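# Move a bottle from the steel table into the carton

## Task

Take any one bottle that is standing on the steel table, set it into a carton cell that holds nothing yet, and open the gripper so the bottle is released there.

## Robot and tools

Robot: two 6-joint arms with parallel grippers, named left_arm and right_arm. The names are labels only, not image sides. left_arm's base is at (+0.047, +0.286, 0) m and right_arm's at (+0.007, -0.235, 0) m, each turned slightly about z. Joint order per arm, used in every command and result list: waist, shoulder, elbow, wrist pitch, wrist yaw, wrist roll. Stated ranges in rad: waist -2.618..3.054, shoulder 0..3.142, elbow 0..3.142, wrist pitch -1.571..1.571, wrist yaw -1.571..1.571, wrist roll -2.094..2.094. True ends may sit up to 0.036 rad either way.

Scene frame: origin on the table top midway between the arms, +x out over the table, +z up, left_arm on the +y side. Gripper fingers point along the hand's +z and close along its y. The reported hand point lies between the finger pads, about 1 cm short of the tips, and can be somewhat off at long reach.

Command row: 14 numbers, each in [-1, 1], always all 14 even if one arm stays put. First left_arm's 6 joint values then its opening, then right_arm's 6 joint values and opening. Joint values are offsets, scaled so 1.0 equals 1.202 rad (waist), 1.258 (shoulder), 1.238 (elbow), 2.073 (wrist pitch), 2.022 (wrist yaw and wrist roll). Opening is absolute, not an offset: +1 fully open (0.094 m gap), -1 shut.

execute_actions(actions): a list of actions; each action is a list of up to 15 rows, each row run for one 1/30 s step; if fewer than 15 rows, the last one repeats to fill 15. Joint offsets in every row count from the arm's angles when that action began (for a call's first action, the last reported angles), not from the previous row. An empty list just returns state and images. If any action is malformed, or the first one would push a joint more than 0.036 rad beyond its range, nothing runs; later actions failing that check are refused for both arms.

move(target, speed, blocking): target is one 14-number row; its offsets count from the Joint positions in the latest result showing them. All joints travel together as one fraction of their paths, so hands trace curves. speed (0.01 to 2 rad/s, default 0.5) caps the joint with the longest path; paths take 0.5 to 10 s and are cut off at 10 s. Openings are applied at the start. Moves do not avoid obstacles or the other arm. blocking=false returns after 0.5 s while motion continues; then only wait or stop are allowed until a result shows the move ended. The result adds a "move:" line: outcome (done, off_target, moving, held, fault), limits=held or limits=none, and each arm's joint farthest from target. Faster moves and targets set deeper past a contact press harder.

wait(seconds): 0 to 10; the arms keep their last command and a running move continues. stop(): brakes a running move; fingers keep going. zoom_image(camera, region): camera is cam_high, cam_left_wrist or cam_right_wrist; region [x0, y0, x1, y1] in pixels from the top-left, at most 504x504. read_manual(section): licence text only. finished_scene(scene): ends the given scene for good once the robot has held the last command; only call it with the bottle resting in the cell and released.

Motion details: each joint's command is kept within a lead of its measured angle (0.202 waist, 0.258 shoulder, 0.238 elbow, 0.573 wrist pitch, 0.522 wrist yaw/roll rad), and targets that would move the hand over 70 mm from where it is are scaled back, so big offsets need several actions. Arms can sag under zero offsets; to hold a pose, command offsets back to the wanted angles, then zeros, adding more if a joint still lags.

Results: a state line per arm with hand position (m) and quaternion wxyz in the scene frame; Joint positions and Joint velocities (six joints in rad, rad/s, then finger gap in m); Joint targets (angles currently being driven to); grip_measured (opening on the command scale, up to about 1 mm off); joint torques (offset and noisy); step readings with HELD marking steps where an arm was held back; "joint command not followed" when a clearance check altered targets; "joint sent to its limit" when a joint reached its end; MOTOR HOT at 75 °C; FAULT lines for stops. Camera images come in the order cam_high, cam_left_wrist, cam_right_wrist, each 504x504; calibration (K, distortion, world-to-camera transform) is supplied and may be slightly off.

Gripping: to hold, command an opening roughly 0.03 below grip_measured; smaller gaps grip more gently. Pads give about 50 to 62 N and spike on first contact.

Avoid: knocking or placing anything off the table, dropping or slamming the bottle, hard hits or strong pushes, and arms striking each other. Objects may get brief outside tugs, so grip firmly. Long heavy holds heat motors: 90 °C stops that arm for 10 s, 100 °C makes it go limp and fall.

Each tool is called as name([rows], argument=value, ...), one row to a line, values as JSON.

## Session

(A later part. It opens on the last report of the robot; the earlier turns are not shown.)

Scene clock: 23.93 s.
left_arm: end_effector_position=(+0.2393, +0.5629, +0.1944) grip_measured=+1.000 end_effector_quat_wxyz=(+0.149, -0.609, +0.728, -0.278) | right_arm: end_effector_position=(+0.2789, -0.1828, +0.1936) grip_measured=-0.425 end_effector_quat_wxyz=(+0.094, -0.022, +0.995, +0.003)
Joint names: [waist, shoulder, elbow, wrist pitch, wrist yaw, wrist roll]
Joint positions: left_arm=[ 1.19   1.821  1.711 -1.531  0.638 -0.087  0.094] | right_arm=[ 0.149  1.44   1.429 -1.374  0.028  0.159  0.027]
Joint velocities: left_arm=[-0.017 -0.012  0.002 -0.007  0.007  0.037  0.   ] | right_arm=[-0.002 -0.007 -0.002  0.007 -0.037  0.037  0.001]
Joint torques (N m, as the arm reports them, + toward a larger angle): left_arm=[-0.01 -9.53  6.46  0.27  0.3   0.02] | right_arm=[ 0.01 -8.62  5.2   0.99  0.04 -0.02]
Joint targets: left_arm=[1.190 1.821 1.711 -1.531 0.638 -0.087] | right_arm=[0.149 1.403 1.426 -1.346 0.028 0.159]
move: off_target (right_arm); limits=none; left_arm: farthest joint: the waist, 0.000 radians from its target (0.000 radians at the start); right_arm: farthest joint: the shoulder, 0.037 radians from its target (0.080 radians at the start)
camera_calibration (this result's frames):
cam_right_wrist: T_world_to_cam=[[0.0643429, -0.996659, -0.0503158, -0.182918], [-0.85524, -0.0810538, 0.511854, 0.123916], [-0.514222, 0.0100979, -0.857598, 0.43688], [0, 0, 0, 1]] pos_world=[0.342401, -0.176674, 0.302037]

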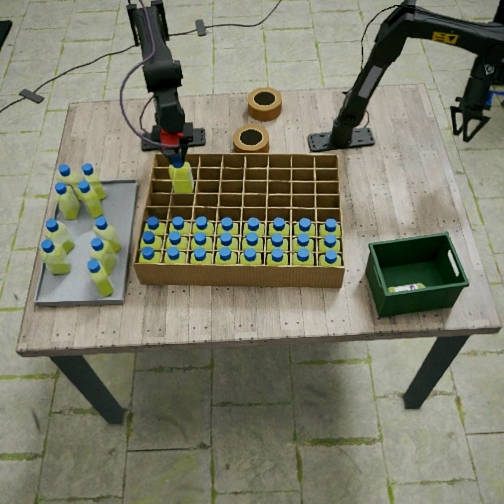

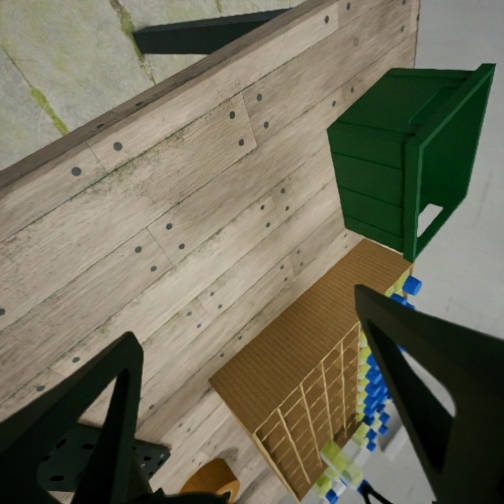

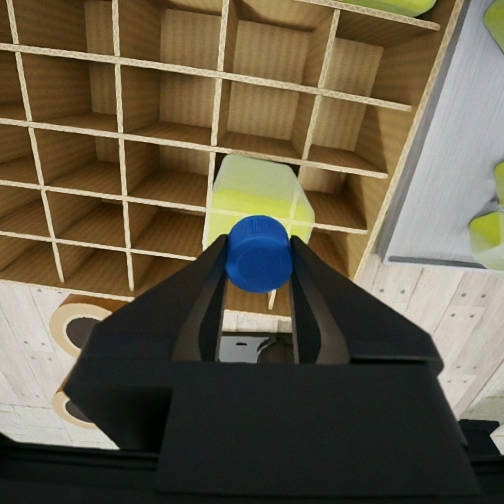

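move(target=[0,0,0,0,0,0,1,0,-0.051,-0.133,0.081,0,0,-0.48], speed=0.15)

move(target=[0,0,0,0,0,0,1,0,-0.031,-0.12,0.082,0,0,-0.48], speed=0.15)

Scene clock: 26.07 s.
left_arm: end_effector_position=(+0.2393, +0.5629, +0.1944) grip_measured=+1.000 end_effector_quat_wxyz=(+0.149, -0.609, +0.728, -0.278) | right_arm: end_effector_position=(+0.2784, -0.1829, +0.1592) grip_measured=-0.425 end_effector_quat_wxyz=(+0.096, -0.022, +0.995, +0.004)
Joint names: [waist, shoulder, elbow, wrist pitch, wrist yaw, wrist roll]
Joint positions: left_arm=[ 1.19   1.821  1.711 -1.531  0.638 -0.087  0.094] | right_arm=[ 0.149  1.413  1.267 -1.235  0.028  0.159  0.027]
Joint velocities: left_arm=[-0.007  0.002  0.002 -0.037  0.095 -0.066  0.   ] | right_arm=[ 0.017  0.002 -0.012  0.066  0.037  0.037 -0.   ]
Joint torques (N m, as the arm reports them, + toward a larger angle): left_arm=[ 0.   -9.58  6.43  0.27  0.3  -0.01] | right_arm=[ 0.02 -8.47  5.46  1.    0.05 -0.02]
Joint targets: left_arm=[1.190 1.821 1.711 -1.531 0.638 -0.087] | right_arm=[0.149 1.376 1.265 -1.206 0.028 0.159]
move: off_target (right_arm); limits=none; left_arm: farthest joint: the waist, 0.000 radians from its target (0.000 radians at the start); right_arm: farthest joint: the shoulder, 0.037 radians from its target (0.064 radians at the start)
camera_calibration (this result's frames):
cam_right_wrist: T_world_to_cam=[[0.0645699, -0.996611, -0.0509552, -0.18468], [-0.857525, -0.0815288, 0.50794, 0.142157], [-0.510373, 0.0108977, -0.859884, 0.406585], [0, 0, 0, 1]] pos_world=[0.341338, -0.176895, 0.267998]

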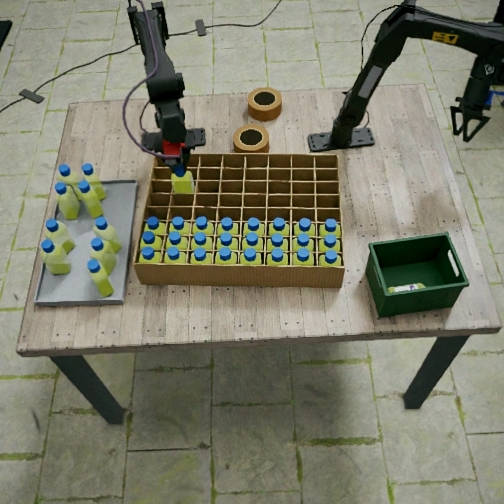

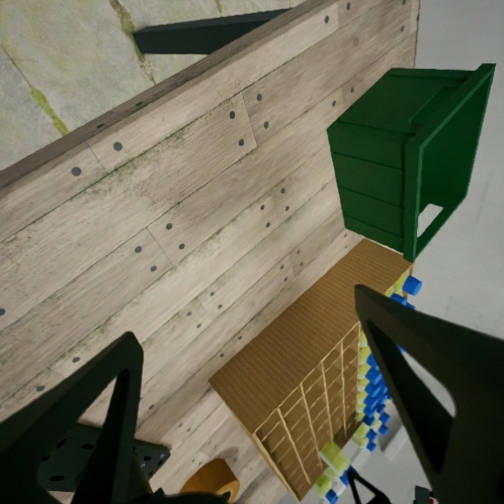

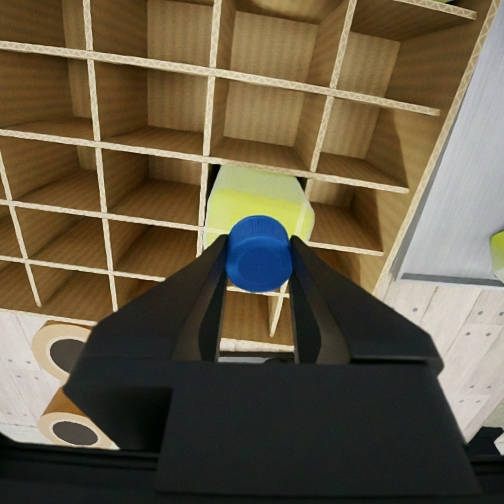

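Scene clock: 27.77 s.
left_arm: end_effector_position=(+0.2393, +0.5629, +0.1944) grip_measured=+1.000 end_effector_quat_wxyz=(+0.149, -0.609, +0.728, -0.278) | right_arm: end_effector_position=(+0.2781, -0.1830, +0.1221) grip_measured=-0.425 end_effector_quat_wxyz=(+0.094, -0.022, +0.995, +0.003)
Joint names: [waist, shoulder, elbow, wrist pitch, wrist yaw, wrist roll]
Joint positions: left_arm=[ 1.19   1.821  1.711 -1.531  0.638 -0.087  0.094] | right_arm=[ 0.149  1.413  1.121 -1.092  0.028  0.159  0.027]
Joint velocities: left_arm=[-0.002 -0.012 -0.007 -0.007 -0.081 -0.007  0.   ] | right_arm=[-0.017 -0.002 -0.022  0.051  0.007 -0.081 -0.001]
Joint torques (N m, as the arm reports them, + toward a larger angle): left_arm=[-0.03 -9.53  6.49  0.25  0.29 -0.01] | right_arm=[ 0.   -8.75  5.53  0.98  0.03 -0.01]
Joint targets: left_arm=[1.190 1.821 1.711 -1.531 0.638 -0.087] | right_arm=[0.149 1.374 1.119 -1.065 0.028 0.159]
move: off_target (right_arm); limits=none; left_arm: farthest joint: the waist, 0.000 radians from its target (0.000 radians at the start); right_arm: farthest joint: the shoulder, 0.039 radians from its target (0.039 radians at the start)
camera_calibration (this result's frames):
cam_right_wrist: T_world_to_cam=[[0.0643617, -0.996655, -0.0503691, -0.186626], [-0.855431, -0.0810935, 0.511529, 0.159857], [-0.513902, 0.0101645, -0.857789, 0.375154], [0, 0, 0, 1]] pos_world=[0.341551, -0.176851, 0.230631]

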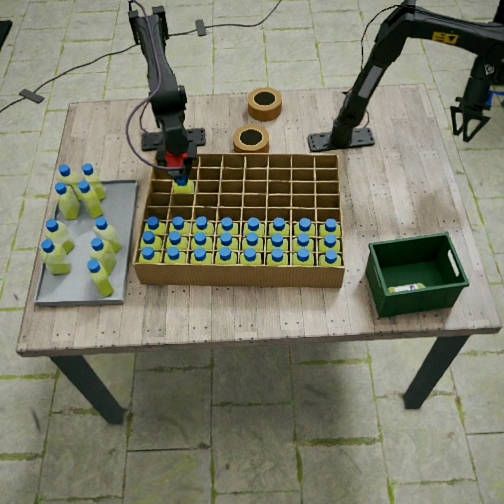

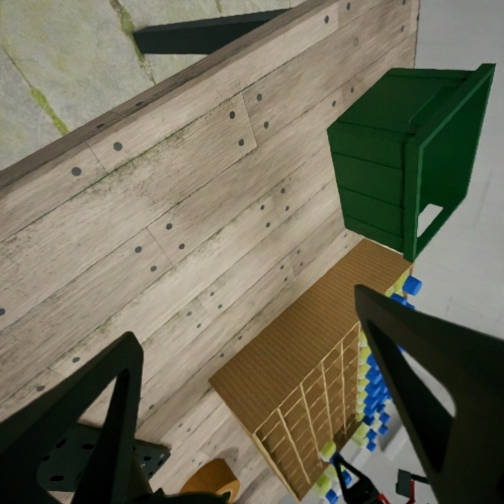

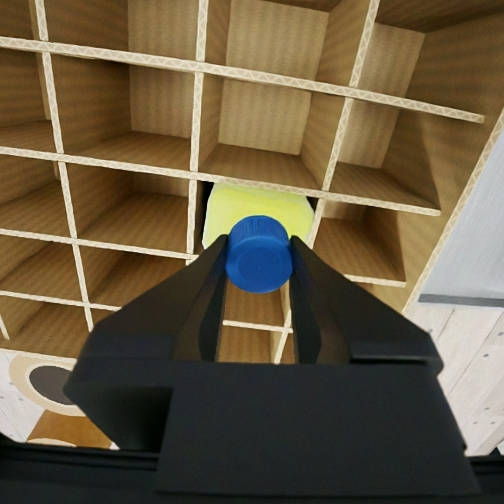

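No contact yet; lower ~6 mm more.

move(target=[0,0,0,0,0,0,1,0,-0.031,-0.022,0.025,0,0,-0.48], speed=0.06)

Scene clock: 29.17 s.
left_arm: end_effector_position=(+0.2393, +0.5629, +0.1944) grip_measured=+1.000 end_effector_quat_wxyz=(+0.149, -0.609, +0.728, -0.278) | right_arm: end_effector_position=(+0.2779, -0.1830, +0.1162) grip_measured=-0.425 end_effector_quat_wxyz=(+0.094, -0.022, +0.995, +0.003)
Joint names: [waist, shoulder, elbow, wrist pitch, wrist yaw, wrist roll]
Joint positions: left_arm=[ 1.19   1.821  1.711 -1.531  0.638 -0.087  0.094] | right_arm=[ 0.149  1.413  1.097 -1.068  0.028  0.159  0.027]
Joint velocities: left_arm=[-0.017  0.002 -0.017 -0.007 -0.007  0.051  0.   ] | right_arm=[ 0.007 -0.022 -0.007  0.022  0.022 -0.022 -0.   ]
Joint torques (N m, as the arm reports them, + toward a larger angle): left_arm=[ 0.   -9.49  6.4   0.25  0.28 -0.01] | right_arm=[ 0.01 -8.75  5.45  0.98  0.04 -0.02]
Joint targets: left_arm=[1.190 1.821 1.711 -1.531 0.638 -0.087] | right_arm=[0.149 1.374 1.094 -1.040 0.028 0.159]
move: off_target (right_arm); limits=none; left_arm: farthest joint: the waist, 0.000 radians from its target (0.000 radians at the start); right_arm: farthest joint: the shoulder, 0.039 radians from its target (0.039 radians at the start)
camera_calibration (this result's frames):
cam_right_wrist: T_world_to_cam=[[0.0643994, -0.996647, -0.0504757, -0.186947], [-0.855813, -0.0811729, 0.510877, 0.162887], [-0.513261, 0.0102976, -0.858171, 0.36987], [0, 0, 0, 1]] pos_world=[0.34128, -0.176907, 0.224761]

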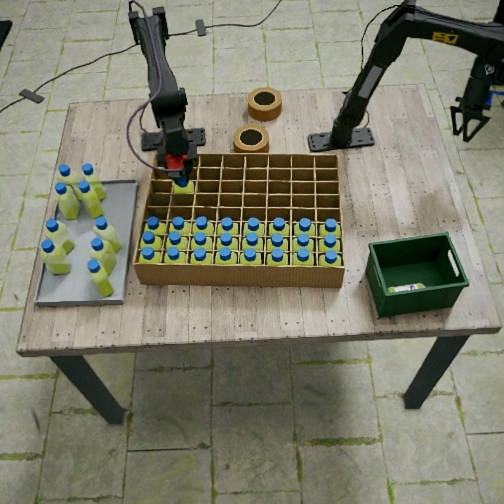

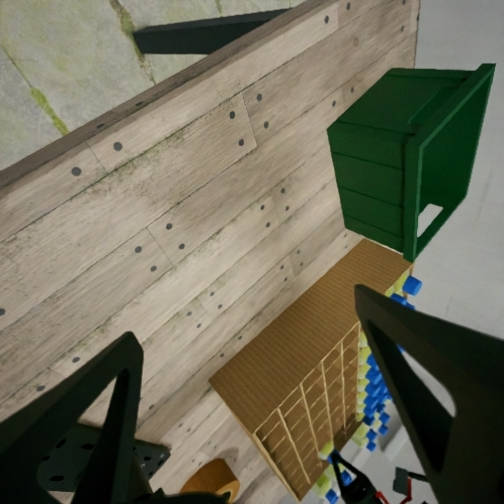

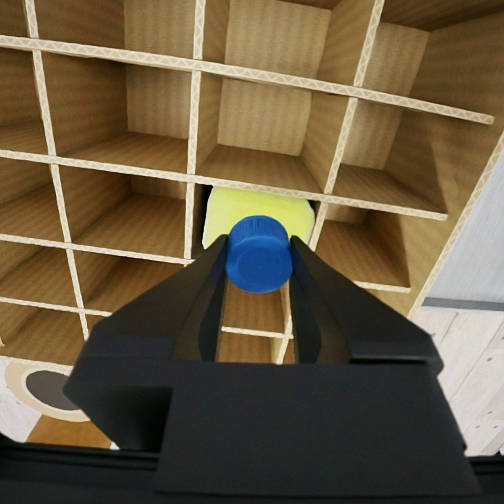

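move(target=[0,0,0,0,0,0,1,0,-0.031,-0.022,0.025,0,0,-0.48], speed=0.06)

Scene clock: 30.50 s.
left_arm: end_effector_position=(+0.2393, +0.5629, +0.1944) grip_measured=+1.000 end_effector_quat_wxyz=(+0.149, -0.609, +0.728, -0.278) | right_arm: end_effector_position=(+0.2781, -0.1829, +0.1134) grip_measured=-0.425 end_effector_quat_wxyz=(+0.099, -0.022, +0.995, +0.004)
Joint names: [waist, shoulder, elbow, wrist pitch, wrist yaw, wrist roll]
Joint positions: left_arm=[ 1.19   1.821  1.711 -1.531  0.638 -0.087  0.094] | right_arm=[ 0.149  1.406  1.078 -1.047  0.027  0.159  0.027]
Joint velocities: left_arm=[-0.027 -0.002 -0.012 -0.007  0.022  0.037  0.   ] | right_arm=[ 0.012  0.002  0.012  0.081 -0.037 -0.007  0.001]
Joint torques (N m, as the arm reports them, + toward a larger angle): left_arm=[-0.04 -9.57  6.46  0.27  0.3   0.01] | right_arm=[ 0.   -8.06  5.03  1.02  0.03 -0.01]
Joint targets: left_arm=[1.190 1.821 1.711 -1.531 0.638 -0.087] | right_arm=[0.149 1.374 1.070 -1.016 0.027 0.159]
move: off_target (right_arm); limits=none; left_arm: farthest joint: the waist, 0.000 radians from its target (0.000 radians at the start); right_arm: farthest joint: the shoulder, 0.032 radians from its target (0.039 radians at the start)
camera_calibration (this result's frames):
cam_right_wrist: T_world_to_cam=[[0.0649472, -0.996524, -0.0521761, -0.186933], [-0.860501, -0.0824046, 0.502741, 0.166496], [-0.505292, 0.0122459, -0.862861, 0.366202], [0, 0, 0, 1]] pos_world=[0.340449, -0.177047, 0.222524]

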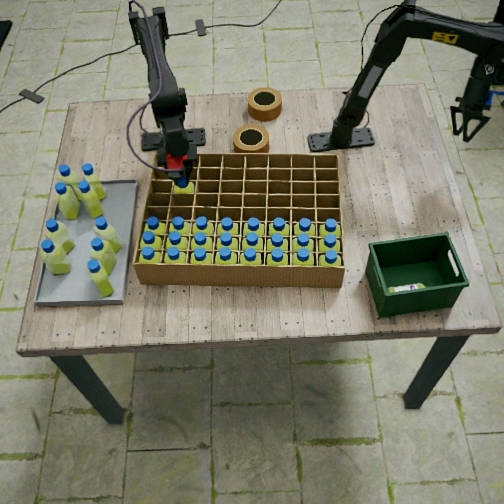

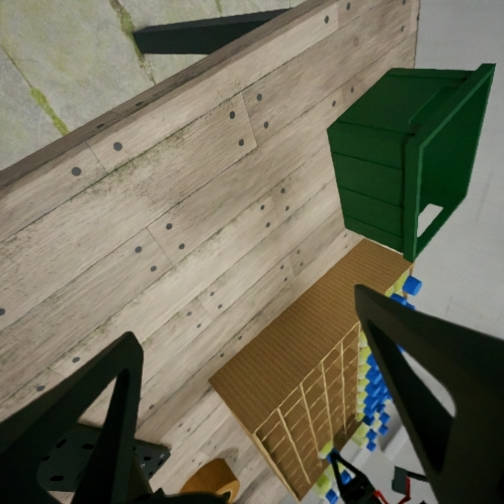

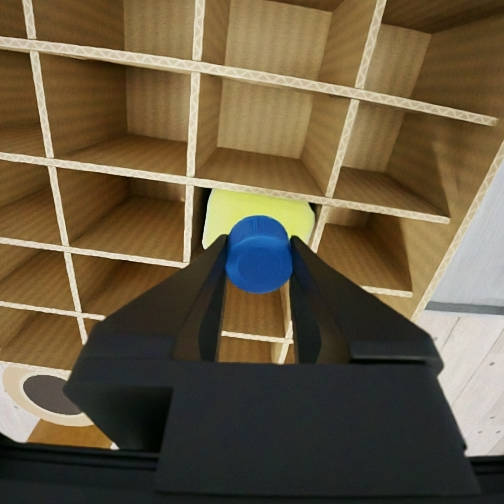

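Touched down. Release and retreat.

move(target=[0,0,0,0,0,0,1,0,0,0,0,0,0,0.0])

move(target=[0,0,0,0,0,0,1,0,0,0.17,-0.08,0,0,0.0], speed=0.4)

finished_scene(scene=1)

Scene clock: 31.33 s.
left_arm: end_effector_position=(+0.2393, +0.5629, +0.1944) grip_measured=+1.000 end_effector_quat_wxyz=(+0.149, -0.609, +0.728, -0.278) | right_arm: end_effector_position=(+0.2781, -0.1829, +0.1134) grip_measured=-0.003 end_effector_quat_wxyz=(+0.099, -0.022, +0.995, +0.004)
Joint names: [waist, shoulder, elbow, wrist pitch, wrist yaw, wrist roll]
Joint positions: left_arm=[ 1.19   1.821  1.711 -1.531  0.638 -0.087  0.094] | right_arm=[ 0.149  1.406  1.078 -1.047  0.027  0.159  0.047]
Joint velocities: left_arm=[-0.017 -0.007 -0.007  0.007 -0.037 -0.022  0.   ] | right_arm=[ 0.017 -0.007 -0.002 -0.007  0.066 -0.022 -0.001]
Joint torques (N m, as the arm reports them, + toward a larger angle): left_arm=[-0.02 -9.53  6.45  0.28  0.3  -0.01] | right_arm=[-0.02 -5.06  5.72  0.72  0.04  0.  ]
Joint targets: left_arm=[1.190 1.821 1.711 -1.531 0.638 -0.087] | right_arm=[0.149 1.406 1.078 -1.046 0.027 0.159]
move: done; limits=none; left_arm: farthest joint: the waist, 0.000 radians from its target (0.000 radians at the start); right_arm: farthest joint: the waist, 0.000 radians from its target (0.000 radians at the start)
camera_calibration (this result's frames):
cam_right_wrist: T_world_to_cam=[[0.0649472, -0.996524, -0.0521761, -0.186933], [-0.860501, -0.0824046, 0.502741, 0.166496], [-0.505292, 0.0122459, -0.862861, 0.366202], [0, 0, 0, 1]] pos_world=[0.340449, -0.177047, 0.222524]

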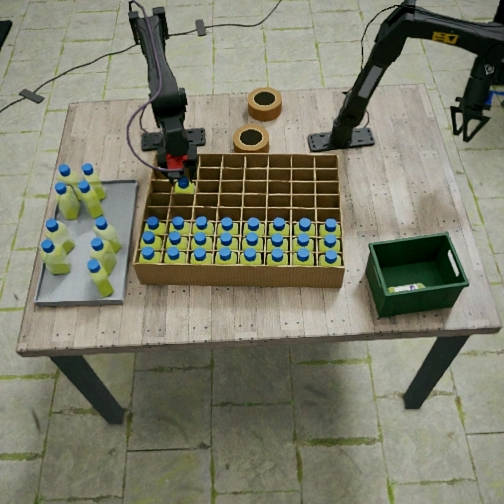

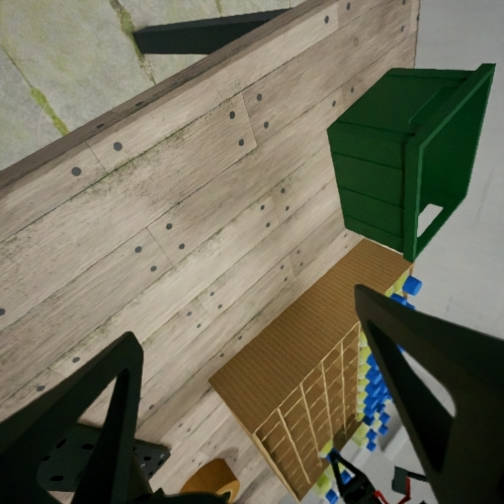

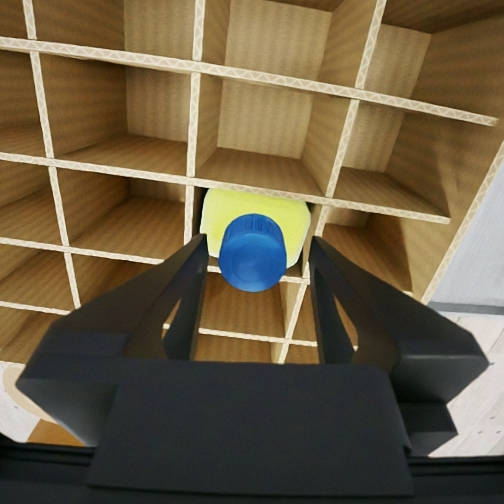

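Scene clock: 32.60 s.
left_arm: end_effector_position=(+0.2393, +0.5629, +0.1944) grip_measured=+1.000 end_effector_quat_wxyz=(+0.149, -0.609, +0.728, -0.278) | right_arm: end_effector_position=(+0.2827, -0.1819, +0.1600) grip_measured=-0.003 end_effector_quat_wxyz=(+0.109, -0.021, +0.994, +0.006)
Joint names: [waist, shoulder, elbow, wrist pitch, wrist yaw, wrist roll]
Joint positions: left_arm=[ 1.19   1.821  1.711 -1.531  0.638 -0.087  0.094] | right_arm=[ 0.149  1.406  1.259 -1.208  0.027  0.159  0.047]
Joint velocities: left_arm=[-0.017  0.002  0.007  0.066 -0.037  0.066  0.   ] | right_arm=[ 0.007  0.007  0.007 -0.037 -0.022  0.037  0.   ]
Joint torques (N m, as the arm reports them, + toward a larger angle): left_arm=[-0.03 -9.63  6.46  0.25  0.3  -0.02] | right_arm=[-0.04 -5.05  7.96  0.72  0.04 -0.02]
Joint targets: left_arm=[1.190 1.821 1.711 -1.531 0.638 -0.087] | right_arm=[0.149 1.406 1.288 -1.213 0.027 0.159]
move: off_target (right_arm); limits=none; left_arm: farthest joint: the waist, 0.000 radians from its target (0.000 radians at the start); right_arm: farthest joint: the elbow, 0.029 radians from its target (0.210 radians at the start)
camera_calibration (this result's frames):
cam_right_wrist: T_world_to_cam=[[0.0659873, -0.996308, -0.0549264, -0.183662], [-0.870099, -0.0843993, 0.485598, 0.152159], [-0.48844, 0.0157481, -0.872455, 0.406168], [0, 0, 0, 1]] pos_world=[0.342902, -0.176538, 0.270387]

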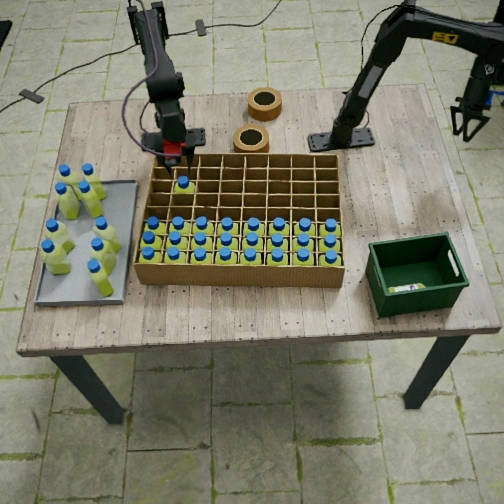

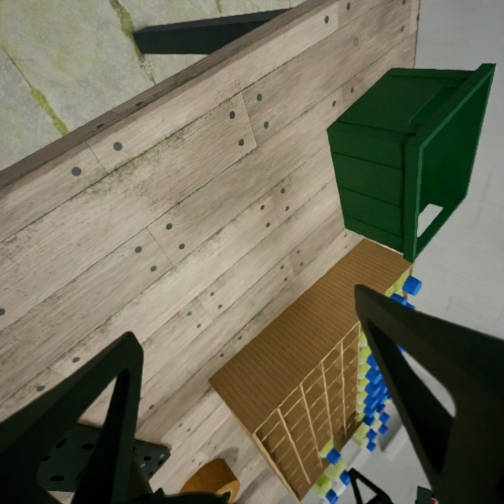

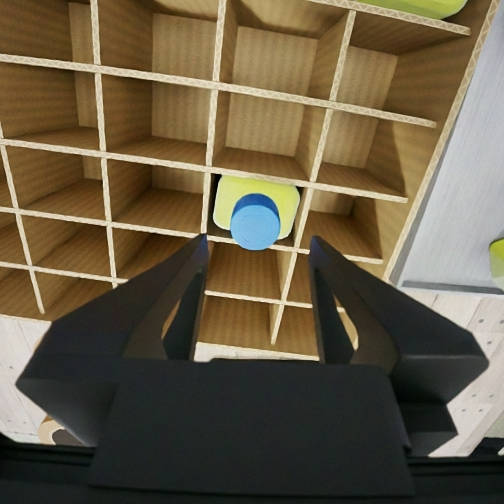

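The scene is finished: the task was done.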